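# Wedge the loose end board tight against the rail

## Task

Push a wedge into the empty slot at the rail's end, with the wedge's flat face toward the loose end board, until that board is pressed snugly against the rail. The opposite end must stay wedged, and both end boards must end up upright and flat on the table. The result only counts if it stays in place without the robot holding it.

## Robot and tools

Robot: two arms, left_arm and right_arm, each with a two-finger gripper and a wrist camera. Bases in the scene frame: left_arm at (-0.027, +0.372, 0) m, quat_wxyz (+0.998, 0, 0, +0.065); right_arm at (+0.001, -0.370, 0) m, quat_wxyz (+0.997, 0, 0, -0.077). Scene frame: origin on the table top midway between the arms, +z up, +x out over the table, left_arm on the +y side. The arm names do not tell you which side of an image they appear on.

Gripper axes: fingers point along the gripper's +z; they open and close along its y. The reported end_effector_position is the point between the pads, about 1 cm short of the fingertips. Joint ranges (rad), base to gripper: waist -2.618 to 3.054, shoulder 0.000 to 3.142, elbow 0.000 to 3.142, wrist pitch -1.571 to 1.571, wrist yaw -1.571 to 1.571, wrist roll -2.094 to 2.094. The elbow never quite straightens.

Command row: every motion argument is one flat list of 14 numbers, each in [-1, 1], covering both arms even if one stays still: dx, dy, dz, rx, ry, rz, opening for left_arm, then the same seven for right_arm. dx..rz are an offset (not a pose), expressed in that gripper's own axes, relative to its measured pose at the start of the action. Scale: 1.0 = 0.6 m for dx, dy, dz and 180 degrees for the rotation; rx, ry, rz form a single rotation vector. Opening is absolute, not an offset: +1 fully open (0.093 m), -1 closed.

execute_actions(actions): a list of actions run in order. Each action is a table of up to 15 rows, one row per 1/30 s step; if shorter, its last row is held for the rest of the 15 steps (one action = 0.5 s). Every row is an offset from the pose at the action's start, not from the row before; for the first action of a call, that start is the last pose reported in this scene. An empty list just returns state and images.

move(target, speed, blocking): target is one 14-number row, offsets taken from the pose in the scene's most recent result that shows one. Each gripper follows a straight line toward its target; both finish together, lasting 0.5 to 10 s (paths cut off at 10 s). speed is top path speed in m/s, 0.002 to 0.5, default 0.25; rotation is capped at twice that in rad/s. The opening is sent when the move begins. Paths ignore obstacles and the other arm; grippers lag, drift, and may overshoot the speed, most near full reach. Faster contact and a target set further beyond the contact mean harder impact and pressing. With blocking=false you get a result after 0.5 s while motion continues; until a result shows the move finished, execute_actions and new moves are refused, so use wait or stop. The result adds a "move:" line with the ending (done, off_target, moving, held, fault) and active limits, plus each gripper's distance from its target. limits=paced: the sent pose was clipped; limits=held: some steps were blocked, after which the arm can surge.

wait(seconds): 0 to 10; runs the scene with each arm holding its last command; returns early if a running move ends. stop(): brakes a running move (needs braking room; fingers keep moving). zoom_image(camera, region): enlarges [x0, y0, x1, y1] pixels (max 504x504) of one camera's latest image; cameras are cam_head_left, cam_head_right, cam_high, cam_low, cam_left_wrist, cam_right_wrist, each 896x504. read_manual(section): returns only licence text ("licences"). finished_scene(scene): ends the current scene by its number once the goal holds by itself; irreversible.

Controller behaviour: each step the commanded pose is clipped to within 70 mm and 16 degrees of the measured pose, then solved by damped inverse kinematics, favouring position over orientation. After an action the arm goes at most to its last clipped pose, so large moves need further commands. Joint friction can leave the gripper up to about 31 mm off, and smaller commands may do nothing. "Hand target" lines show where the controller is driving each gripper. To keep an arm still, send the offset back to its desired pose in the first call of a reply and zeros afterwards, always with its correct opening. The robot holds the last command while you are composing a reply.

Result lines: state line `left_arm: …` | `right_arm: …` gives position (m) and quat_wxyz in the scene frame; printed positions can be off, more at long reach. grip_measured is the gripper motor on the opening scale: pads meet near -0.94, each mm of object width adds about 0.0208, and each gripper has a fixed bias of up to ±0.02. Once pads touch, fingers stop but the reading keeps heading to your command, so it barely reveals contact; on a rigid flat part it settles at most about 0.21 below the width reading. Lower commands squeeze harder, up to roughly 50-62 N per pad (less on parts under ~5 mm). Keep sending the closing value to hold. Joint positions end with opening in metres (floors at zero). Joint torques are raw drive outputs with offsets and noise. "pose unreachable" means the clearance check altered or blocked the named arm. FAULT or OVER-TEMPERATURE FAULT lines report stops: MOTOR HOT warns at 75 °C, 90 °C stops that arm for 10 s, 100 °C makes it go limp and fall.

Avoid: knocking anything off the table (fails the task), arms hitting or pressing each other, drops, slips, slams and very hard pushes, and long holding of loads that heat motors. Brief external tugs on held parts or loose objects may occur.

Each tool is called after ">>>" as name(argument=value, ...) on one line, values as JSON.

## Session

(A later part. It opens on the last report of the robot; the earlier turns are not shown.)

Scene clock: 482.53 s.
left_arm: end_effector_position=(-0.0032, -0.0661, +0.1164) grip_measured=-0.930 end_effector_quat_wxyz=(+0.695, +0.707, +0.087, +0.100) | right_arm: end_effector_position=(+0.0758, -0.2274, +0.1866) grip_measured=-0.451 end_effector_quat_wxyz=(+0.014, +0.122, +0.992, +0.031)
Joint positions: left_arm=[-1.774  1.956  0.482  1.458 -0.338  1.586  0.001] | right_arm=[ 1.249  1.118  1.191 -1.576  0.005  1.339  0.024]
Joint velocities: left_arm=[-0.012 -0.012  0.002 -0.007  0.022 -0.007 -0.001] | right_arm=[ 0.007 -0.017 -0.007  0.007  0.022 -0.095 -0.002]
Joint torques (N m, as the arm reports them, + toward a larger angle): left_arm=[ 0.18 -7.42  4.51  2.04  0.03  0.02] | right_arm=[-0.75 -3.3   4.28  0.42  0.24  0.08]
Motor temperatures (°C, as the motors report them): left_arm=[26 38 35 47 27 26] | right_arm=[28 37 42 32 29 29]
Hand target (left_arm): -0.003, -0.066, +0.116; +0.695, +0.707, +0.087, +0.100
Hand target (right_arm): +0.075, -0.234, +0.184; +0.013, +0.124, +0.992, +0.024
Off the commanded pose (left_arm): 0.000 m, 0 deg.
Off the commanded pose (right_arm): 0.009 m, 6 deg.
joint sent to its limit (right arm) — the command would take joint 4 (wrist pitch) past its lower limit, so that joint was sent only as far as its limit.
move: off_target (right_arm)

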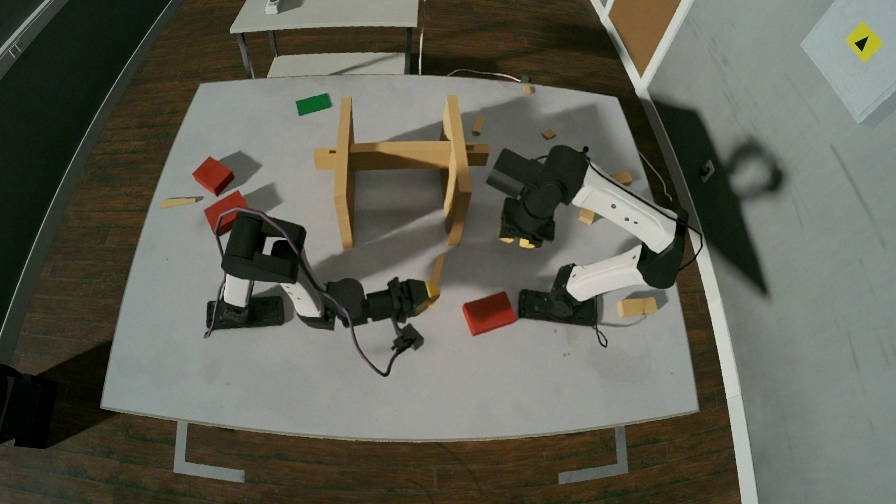

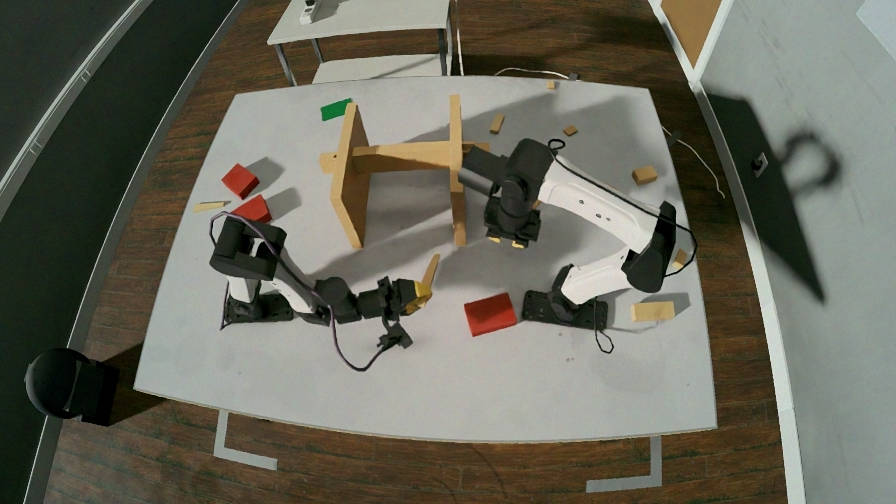

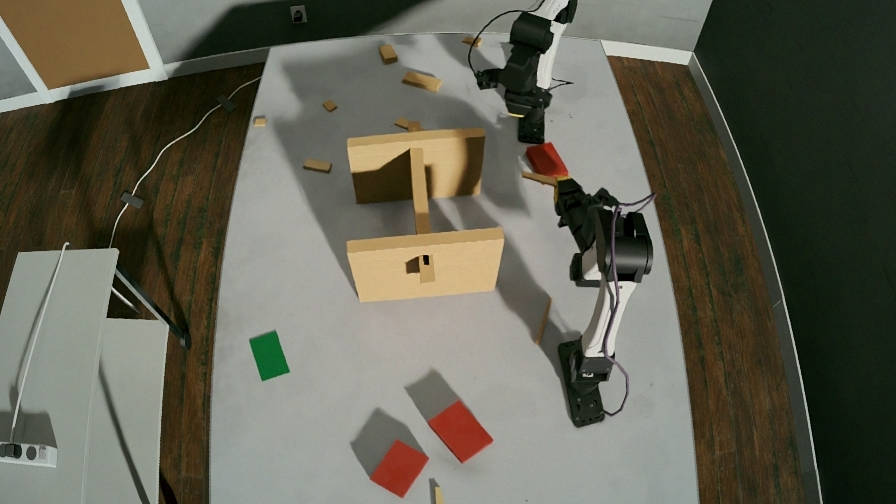

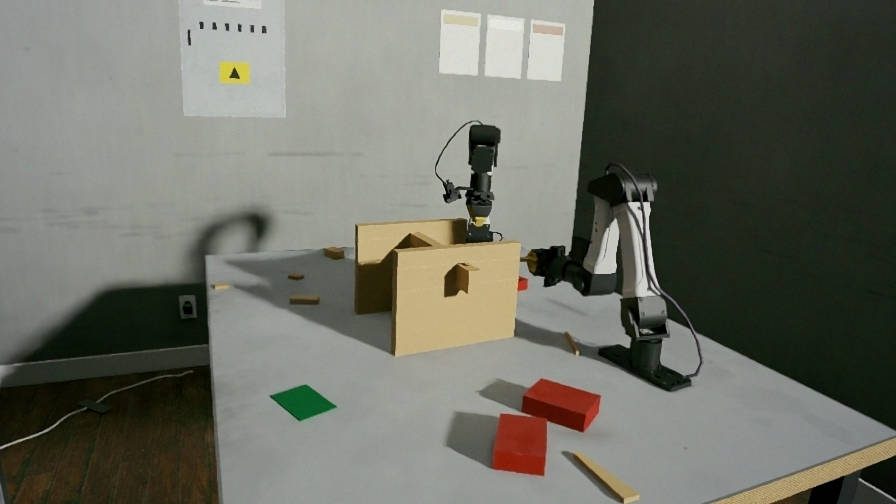

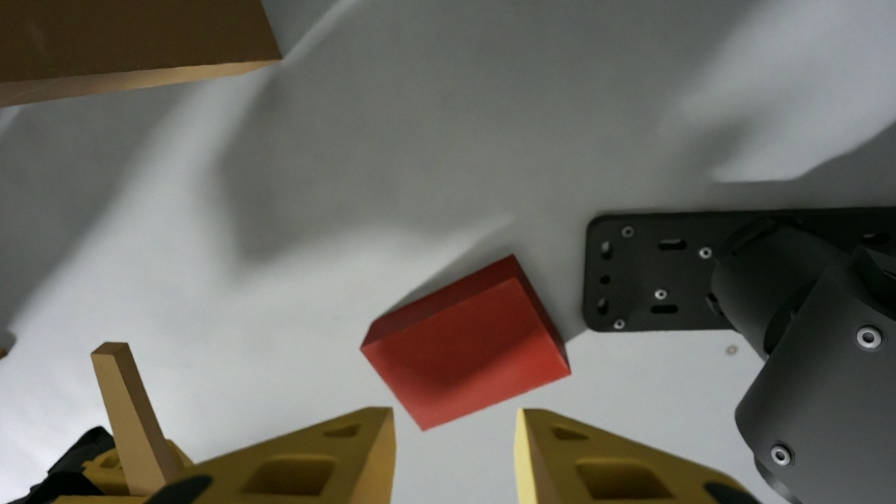

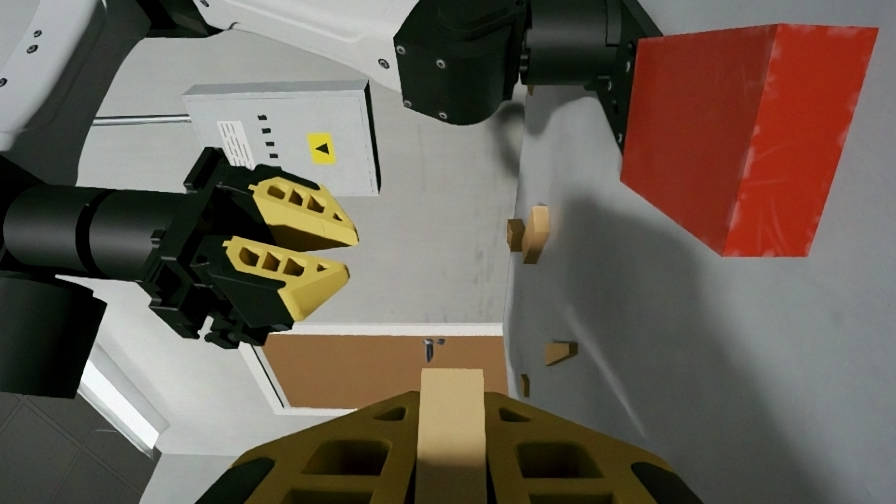

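>>> move(target=[0.1133,0.3697,-0.0563,0.163,0.0655,-0.480,-1.0, 0,0,0,0,0,0,-0.45], speed=0.2)

Scene clock: 494.17 s.
left_arm: end_effector_position=(+0.0456, -0.0125, +0.3312) grip_measured=-0.930 end_effector_quat_wxyz=(+0.374, +0.585, +0.625, -0.357) | right_arm: end_effector_position=(+0.0758, -0.2274, +0.1866) grip_measured=-0.451 end_effector_quat_wxyz=(+0.014, +0.120, +0.992, +0.031)
Joint positions: left_arm=[-1.433  1.263  1.343 -0.574  0.189  0.091  0.001] | right_arm=[ 1.249  1.118  1.191 -1.576  0.005  1.337  0.024]
Joint velocities: left_arm=[-0.002  0.012 -0.002 -0.022  0.037  0.007 -0.001] | right_arm=[-0.022 -0.007  0.007  0.022 -0.007 -0.007  0.001]
Joint torques (N m, as the arm reports them, + toward a larger angle): left_arm=[ 0.95 -3.25  9.77  1.94  0.08  0.  ] | right_arm=[ 0.4  -2.37  5.62  0.49  0.22  0.18]
Motor temperatures (°C, as the motors report them): left_arm=[26 38 36 47 27 26] | right_arm=[28 36 41 32 29 29]
Hand target (left_arm): +0.050, -0.015, +0.337; +0.376, +0.579, +0.627, -0.361
Hand target (right_arm): +0.076, -0.227, +0.187; +0.014, +0.122, +0.992, +0.031
Off the commanded pose (left_arm): 0.012 m, 1 deg.
Off the commanded pose (right_arm): 0.000 m, 0 deg.
move: off_target (left_arm)

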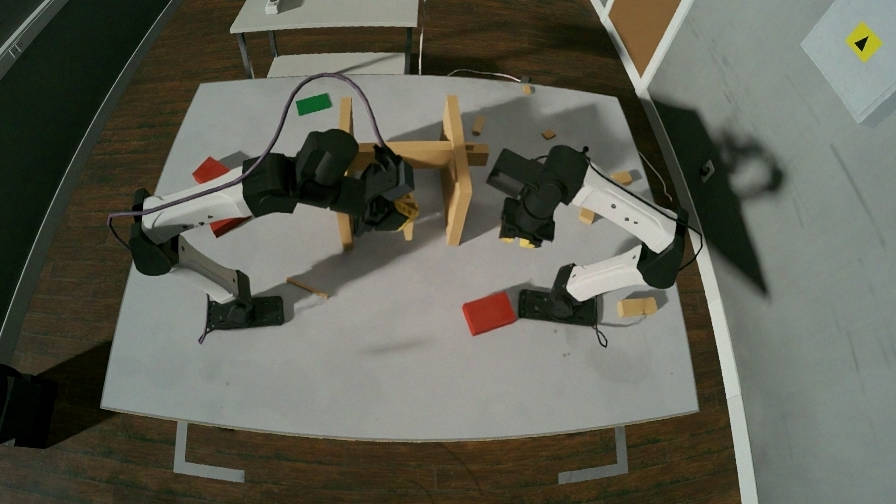

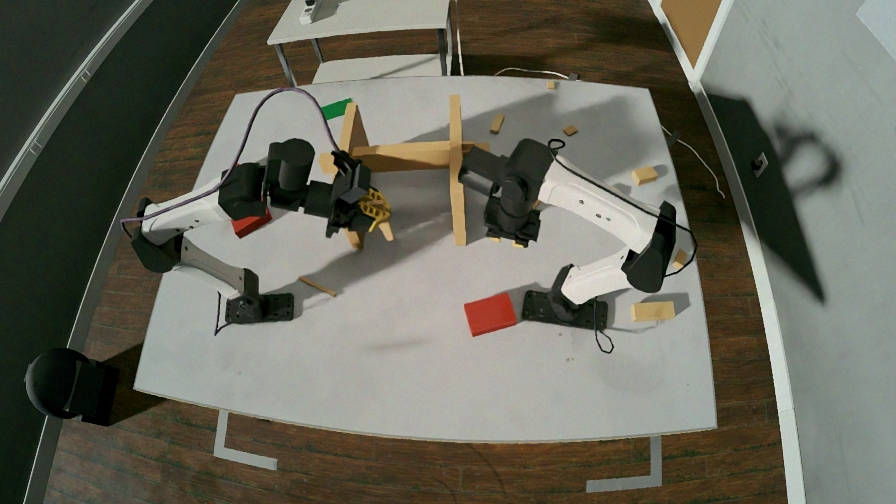

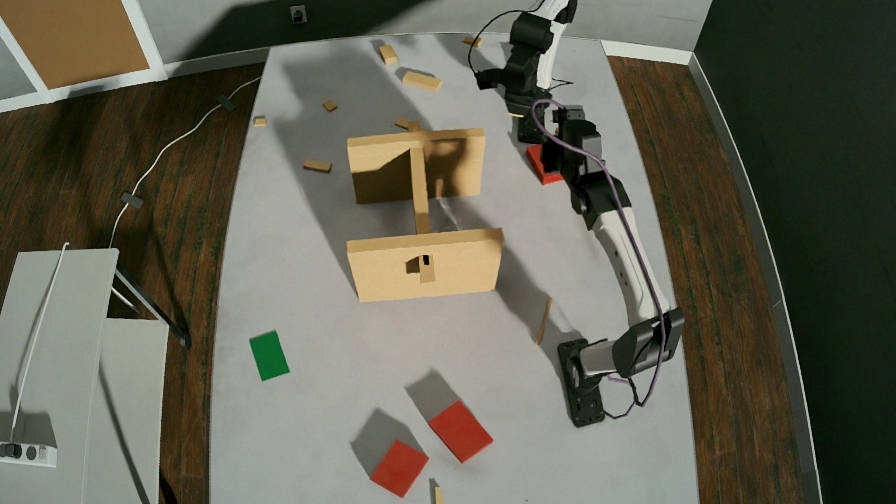

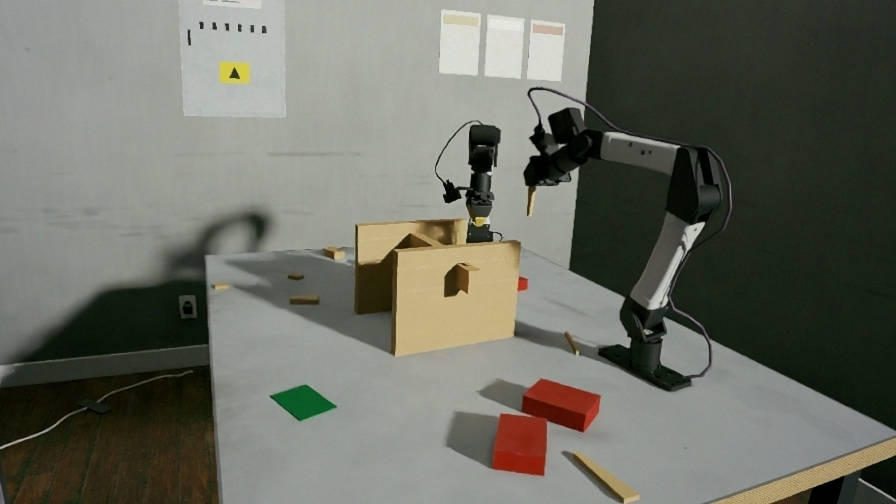

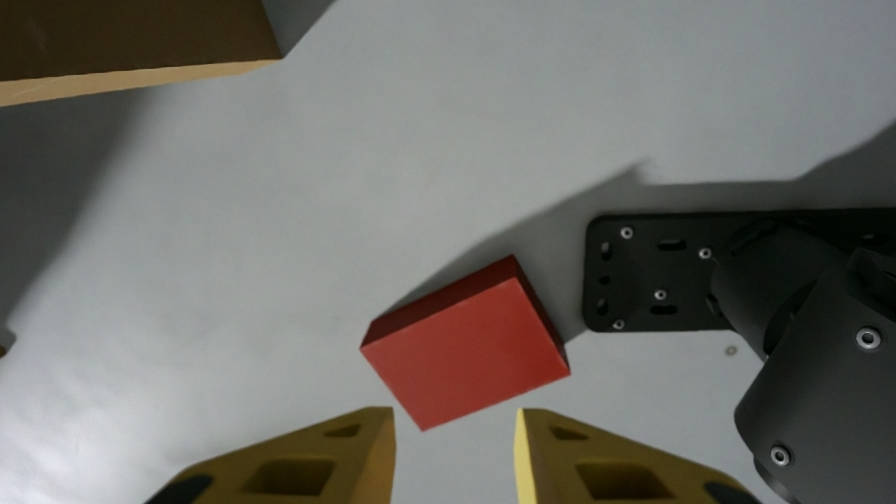

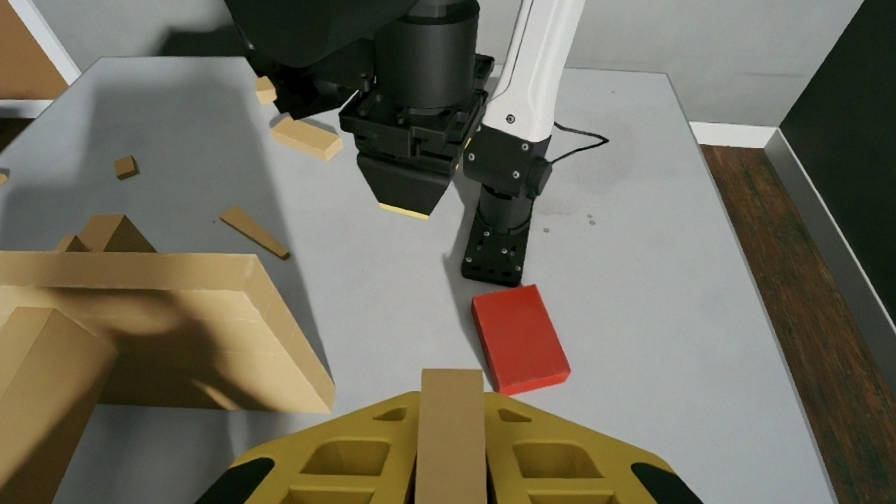

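>>> move(target=[0.1052,0.4405,-0.2398,0,0,0,-1.0, 0,0,0,0,0,0,-0.45], speed=0.2)

Scene clock: 503.53 s.
left_arm: end_effector_position=(+0.2950, +0.1618, +0.3393) grip_measured=-0.930 end_effector_quat_wxyz=(+0.375, +0.573, +0.628, -0.368) | right_arm: end_effector_position=(+0.0758, -0.2274, +0.1866) grip_measured=-0.451 end_effector_quat_wxyz=(+0.014, +0.120, +0.992, +0.031)
Joint positions: left_arm=[-0.32   1.719  1.916 -1.317  1.051  1.026  0.001] | right_arm=[ 1.249  1.118  1.191 -1.576  0.005  1.337  0.024]
Joint velocities: left_arm=[-0.007  0.002 -0.012 -0.066 -0.037  0.051  0.   ] | right_arm=[ 0.007 -0.012 -0.012 -0.022 -0.007 -0.007 -0.001]
Joint torques (N m, as the arm reports them, + toward a larger angle): left_arm=[ 0.44 -6.35  8.49  0.88  0.51  0.22] | right_arm=[ 0.4  -2.37  5.63  0.48  0.22  0.14]
Motor temperatures (°C, as the motors report them): left_arm=[27 37 38 47 27 26] | right_arm=[28 35 40 32 29 29]
Hand target (left_arm): +0.297, +0.162, +0.343; +0.380, +0.574, +0.624, -0.370
Hand target (right_arm): +0.076, -0.227, +0.187; +0.014, +0.120, +0.992, +0.031
Off the commanded pose (left_arm): 0.006 m, 2 deg.
Off the commanded pose (right_arm): 0.000 m, 0 deg.
move: done

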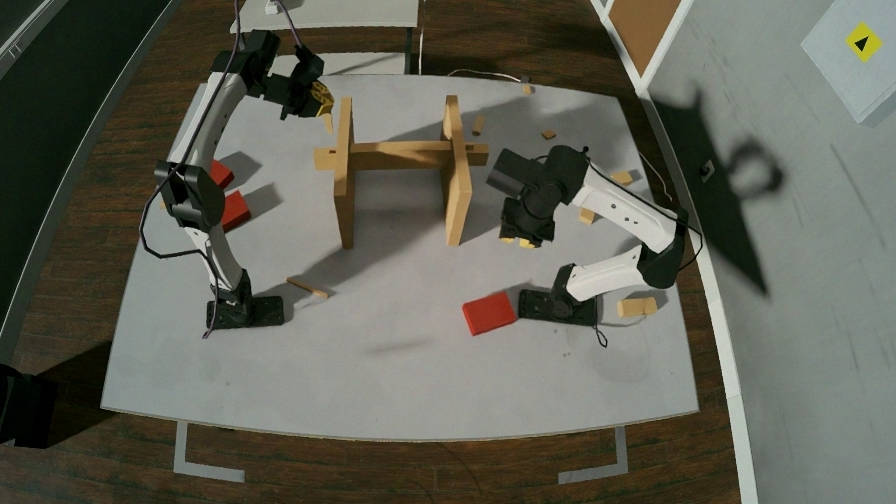

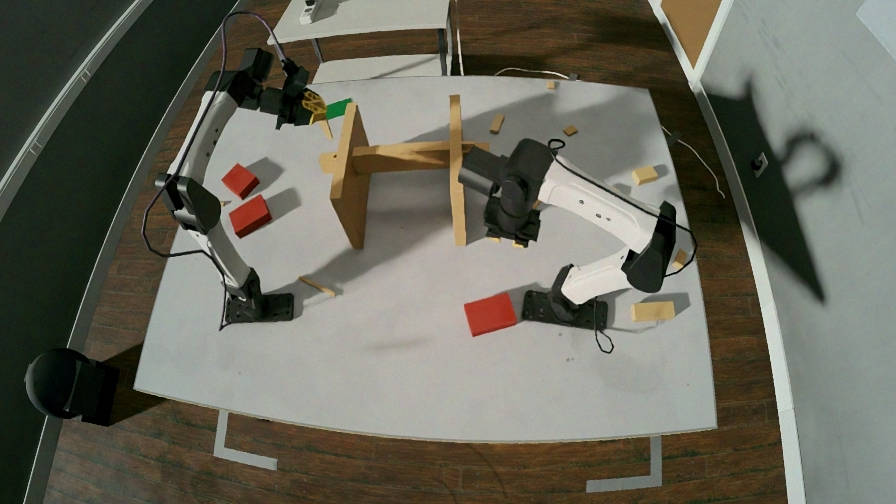

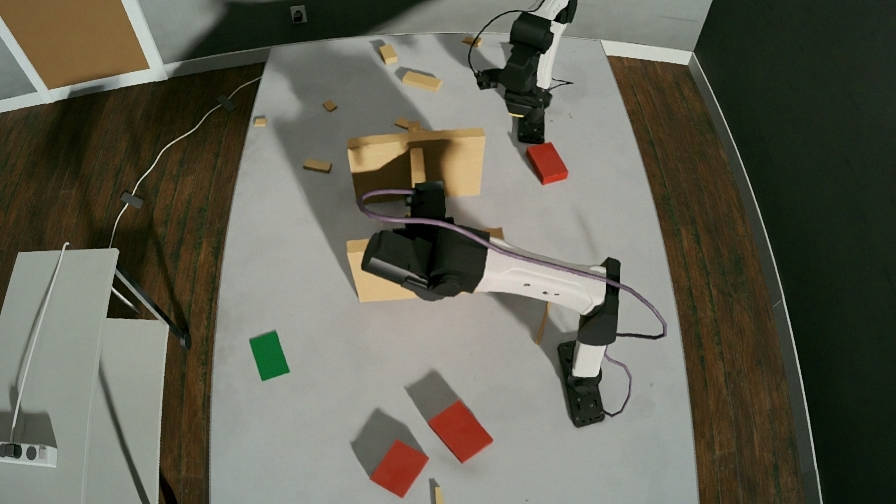

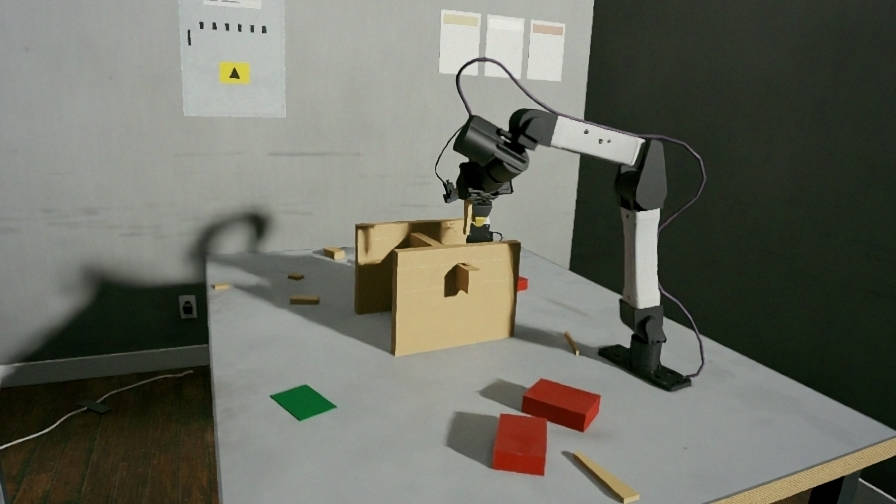

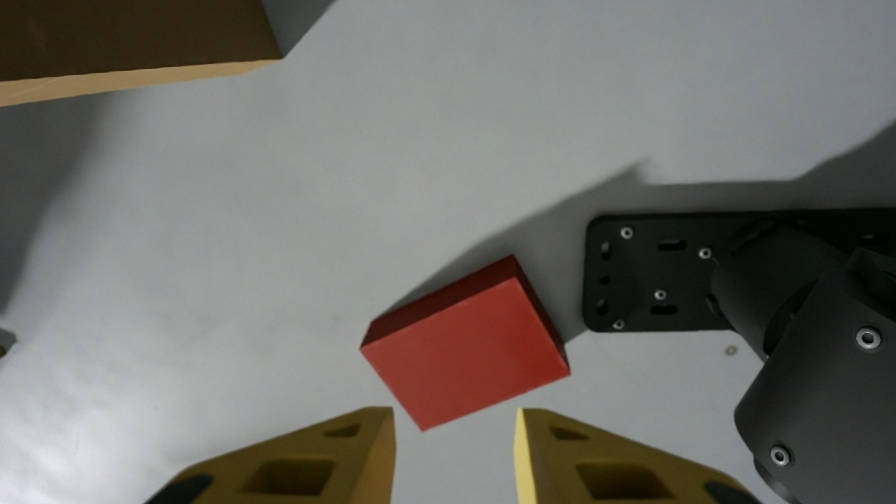

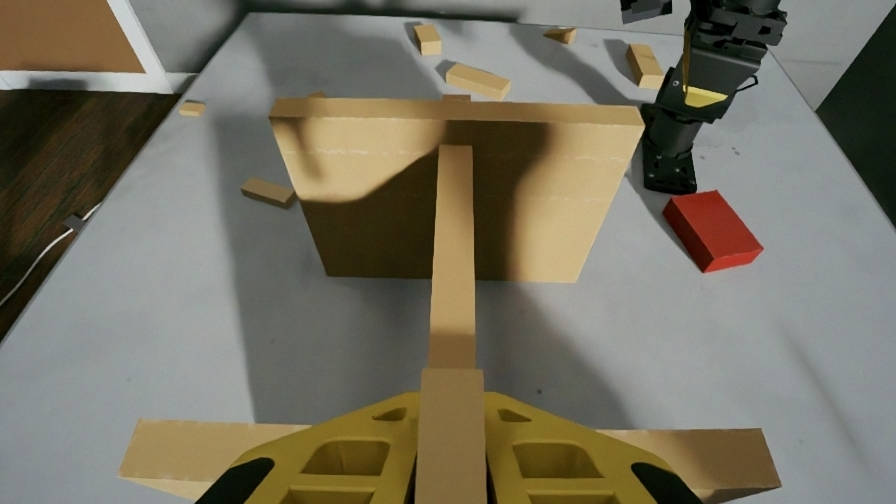

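>>> zoom_image(camera="cam_low", region=[380, 150, 560, 330])

>>> zoom_image(camera="cam_head_left", region=[260, 60, 400, 200])

Region (380, 150, 560, 330) of cam_low's 896x504 image, scaled by 2.800, with more detail than that image has.

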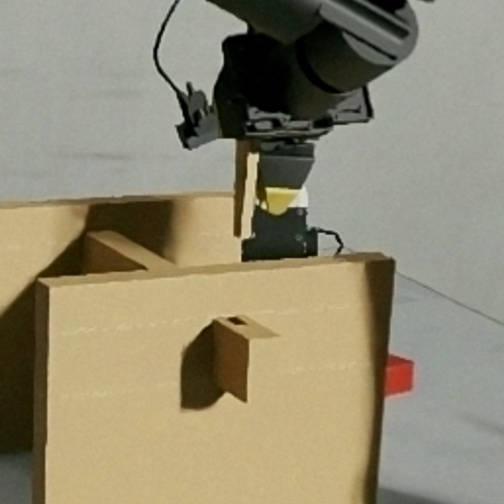

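Region (260, 60, 400, 200) of cam_head_left's 896x504 image, scaled by 3.600, with more detail than that image has.

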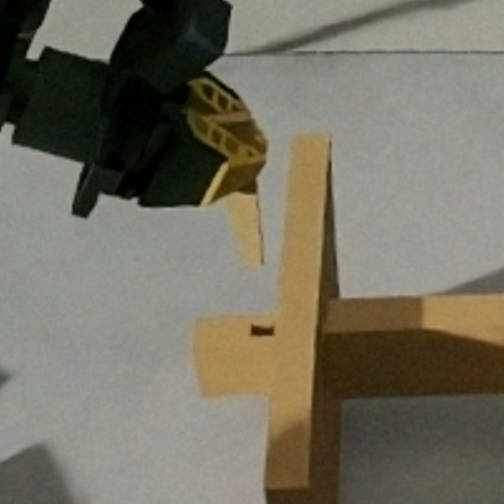

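>>> move(target=[0.0483,-0.0065,0.052,-0.006,0,0.012,-1.0, 0,0,0,0,0,0,-0.45], speed=0.06)

Scene clock: 524.50 s.
left_arm: end_effector_position=(+0.2956, +0.1529, +0.2907) grip_measured=-0.930 end_effector_quat_wxyz=(+0.373, +0.574, +0.636, -0.357) | right_arm: end_effector_position=(+0.0758, -0.2274, +0.1866) grip_measured=-0.451 end_effector_quat_wxyz=(+0.014, +0.120, +0.992, +0.031)
Joint positions: left_arm=[-0.354  1.643  1.633 -1.058  1.007  0.965  0.001] | right_arm=[ 1.249  1.118  1.191 -1.576  0.005  1.337  0.024]
Joint velocities: left_arm=[ 0.007 -0.012 -0.002 -0.007 -0.022 -0.022 -0.   ] | right_arm=[-0.007  0.002  0.007 -0.081 -0.022 -0.037  0.   ]
Joint torques (N m, as the arm reports them, + toward a larger angle): left_arm=[-0.91 -8.84  6.34  1.43  0.47  0.01] | right_arm=[ 0.4  -2.36  5.62  0.48  0.22  0.14]
Motor temperatures (°C, as the motors report them): left_arm=[26 38 40 44 27 26] | right_arm=[28 34 40 32 29 29]
Hand target (left_arm): +0.291, +0.147, +0.299; +0.386, +0.583, +0.621, -0.355
Hand target (right_arm): +0.076, -0.227, +0.187; +0.014, +0.120, +0.992, +0.031
Off the commanded pose (left_arm): 0.012 m, 3 deg.
Off the commanded pose (right_arm): 0.000 m, 0 deg.
move: off_target (left_arm)

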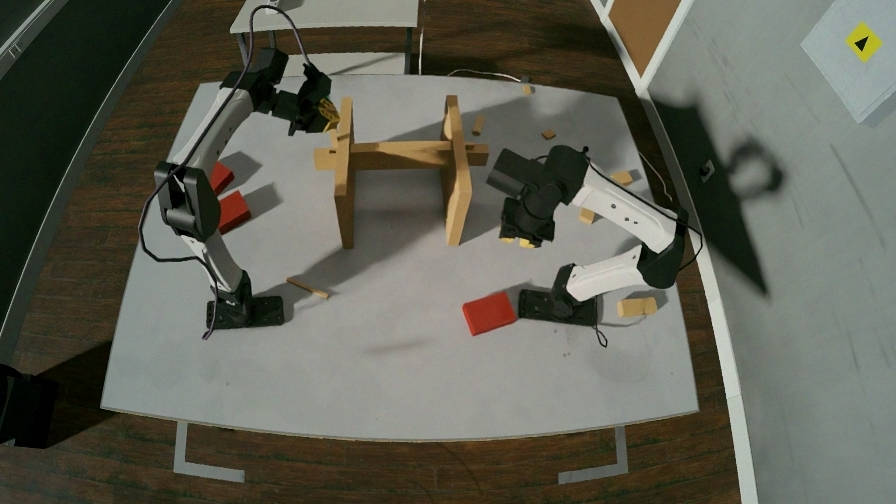

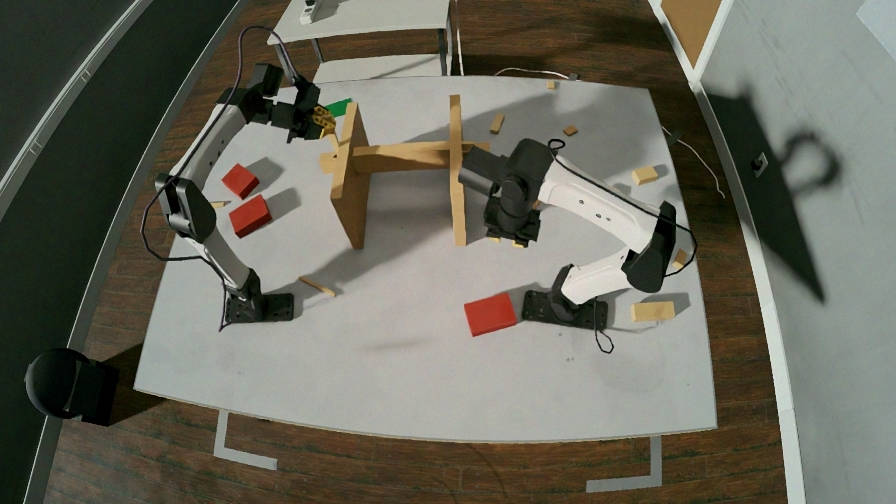

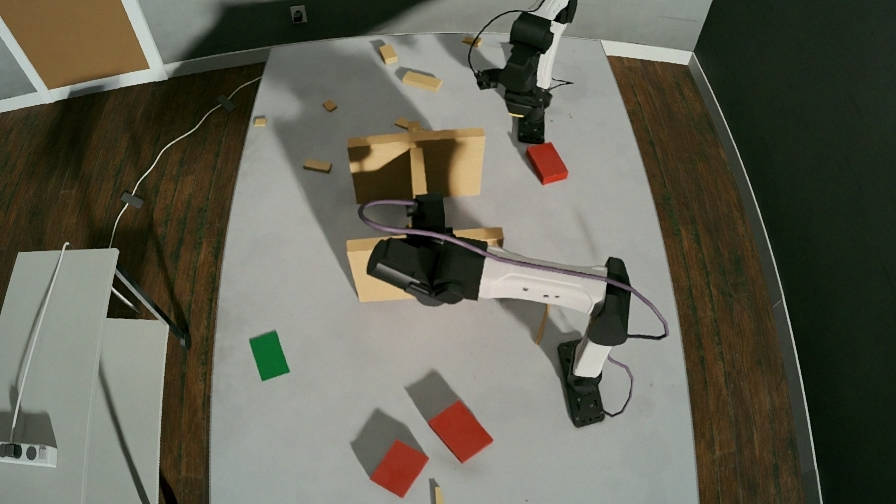

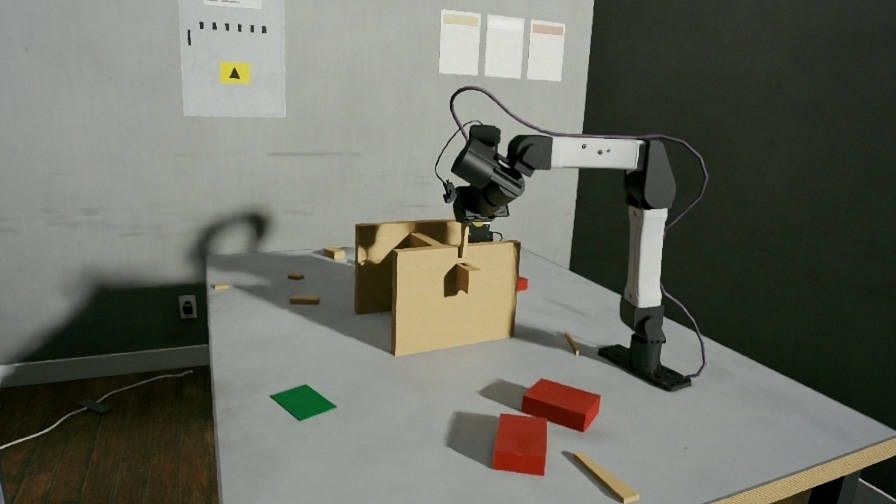

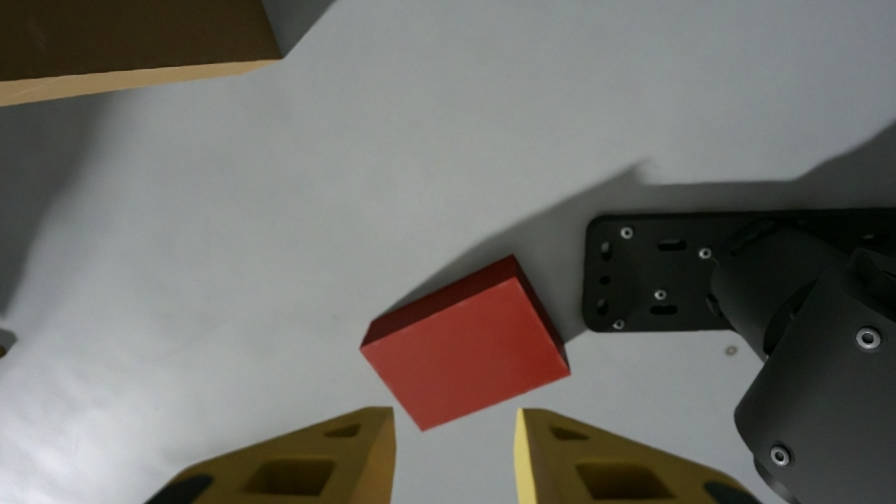

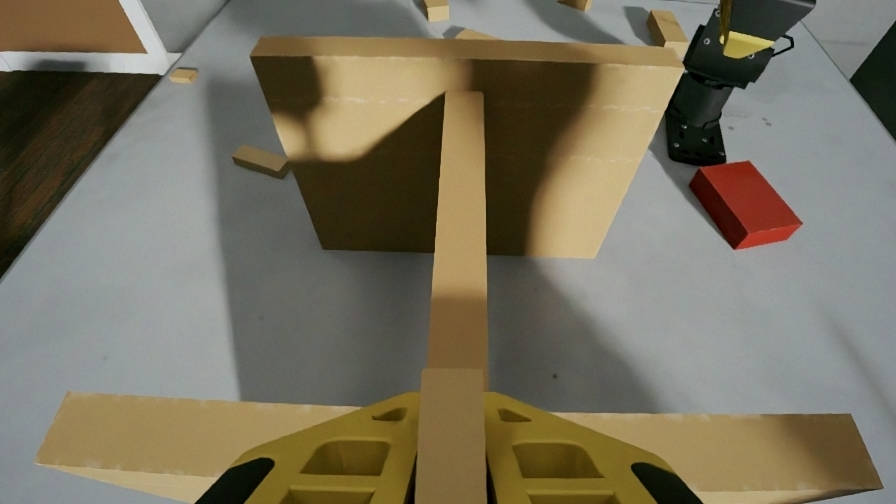

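>>> zoom_image(camera="cam_head_left", region=[280, 80, 400, 200])

>>> zoom_image(camera="cam_low", region=[400, 180, 540, 320])

Region (280, 80, 400, 200) of cam_head_left's 896x504 image, scaled by 4.200, with more detail than that image has.

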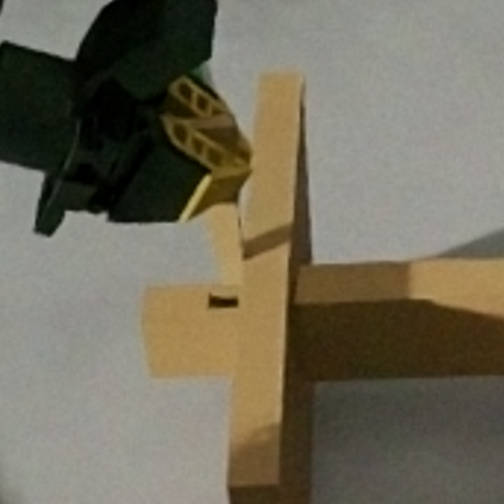

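Region (400, 180, 540, 320) of cam_low's 896x504 image, scaled by 3.600, with more detail than that image has.

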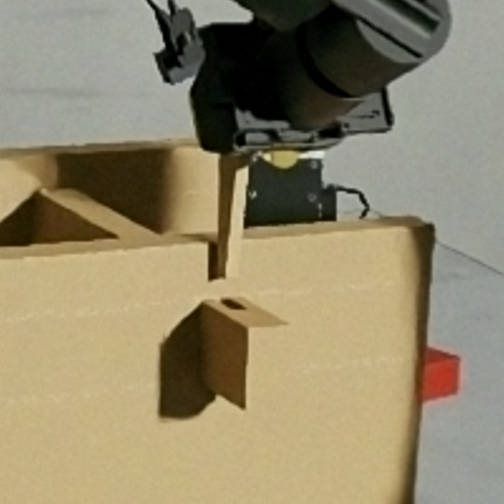

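>>> move(target=[0,-0.006,0,0.001,0,0.011,-1.0, 0,0,0,0,0,0,-0.45], speed=0.03)

Scene clock: 542.43 s.
left_arm: end_effector_position=(+0.2961, +0.1531, +0.2903) grip_measured=-0.930 end_effector_quat_wxyz=(+0.377, +0.582, +0.630, -0.351) | right_arm: end_effector_position=(+0.0758, -0.2274, +0.1866) grip_measured=-0.451 end_effector_quat_wxyz=(+0.014, +0.120, +0.992, +0.031)
Joint positions: left_arm=[-0.354  1.643  1.632 -1.056  1.004  0.989  0.001] | right_arm=[ 1.249  1.118  1.191 -1.576  0.005  1.337  0.024]
Joint velocities: left_arm=[-0.002 -0.012  0.002 -0.081 -0.007 -0.007 -0.   ] | right_arm=[ 0.007 -0.007 -0.007  0.081 -0.022 -0.037  0.001]
Joint torques (N m, as the arm reports them, + toward a larger angle): left_arm=[-0.02 -8.09  6.53  1.1   0.43  0.19] | right_arm=[ 0.42 -2.37  5.62  0.48  0.22  0.14]
Motor temperatures (°C, as the motors report them): left_arm=[27 40 39 44 27 26] | right_arm=[28 34 40 32 29 29]
Hand target (left_arm): +0.292, +0.153, +0.291; +0.378, +0.586, +0.625, -0.351
Hand target (right_arm): +0.076, -0.227, +0.187; +0.014, +0.120, +0.992, +0.031
Off the commanded pose (left_arm): 0.004 m, 1 deg.
Off the commanded pose (right_arm): 0.000 m, 0 deg.
move: done

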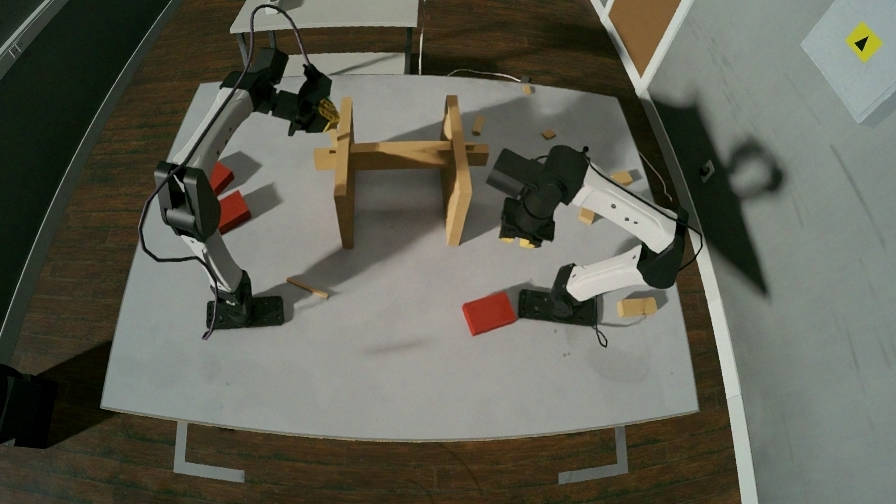

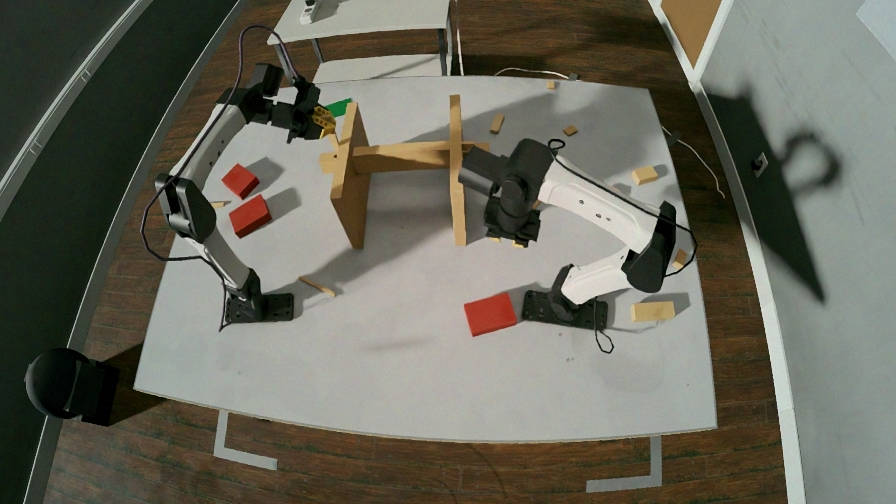

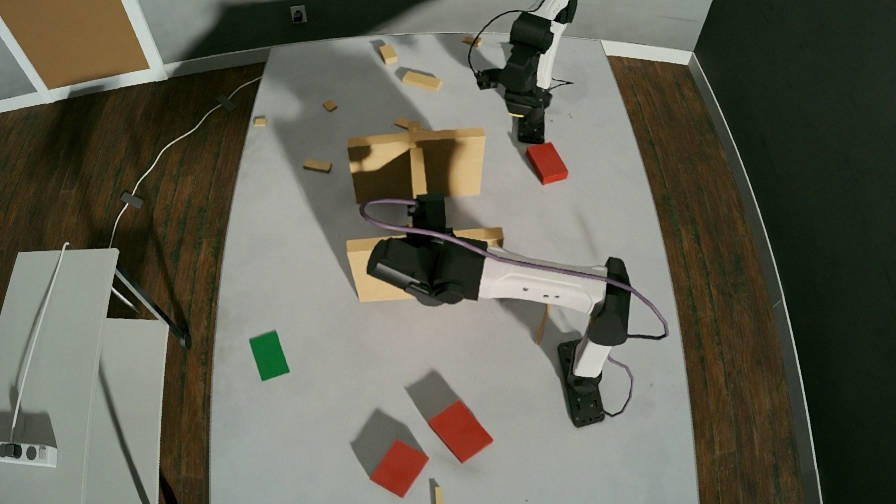

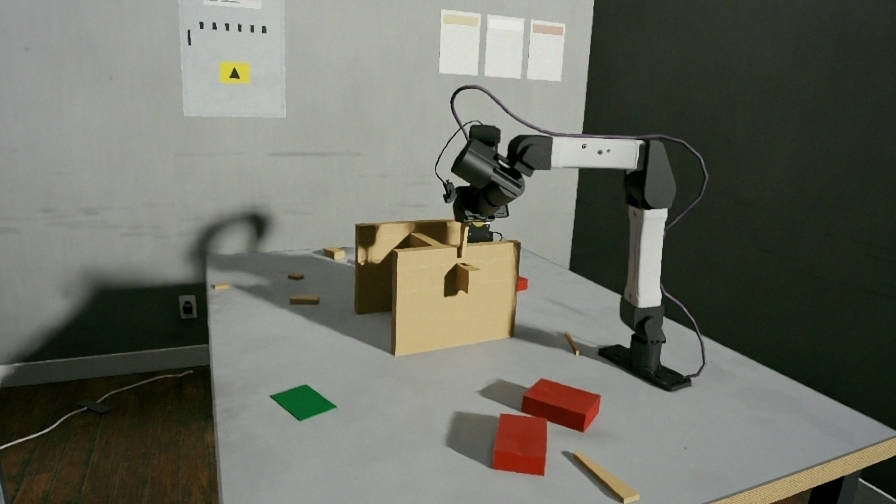

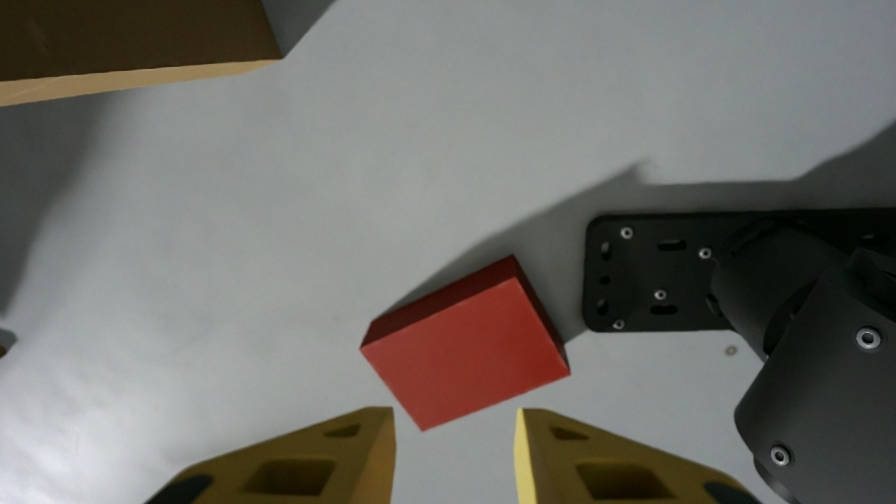

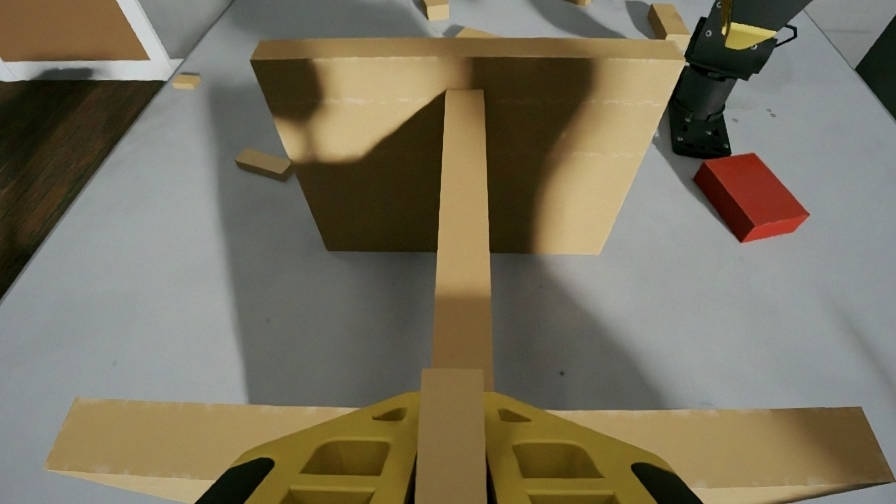

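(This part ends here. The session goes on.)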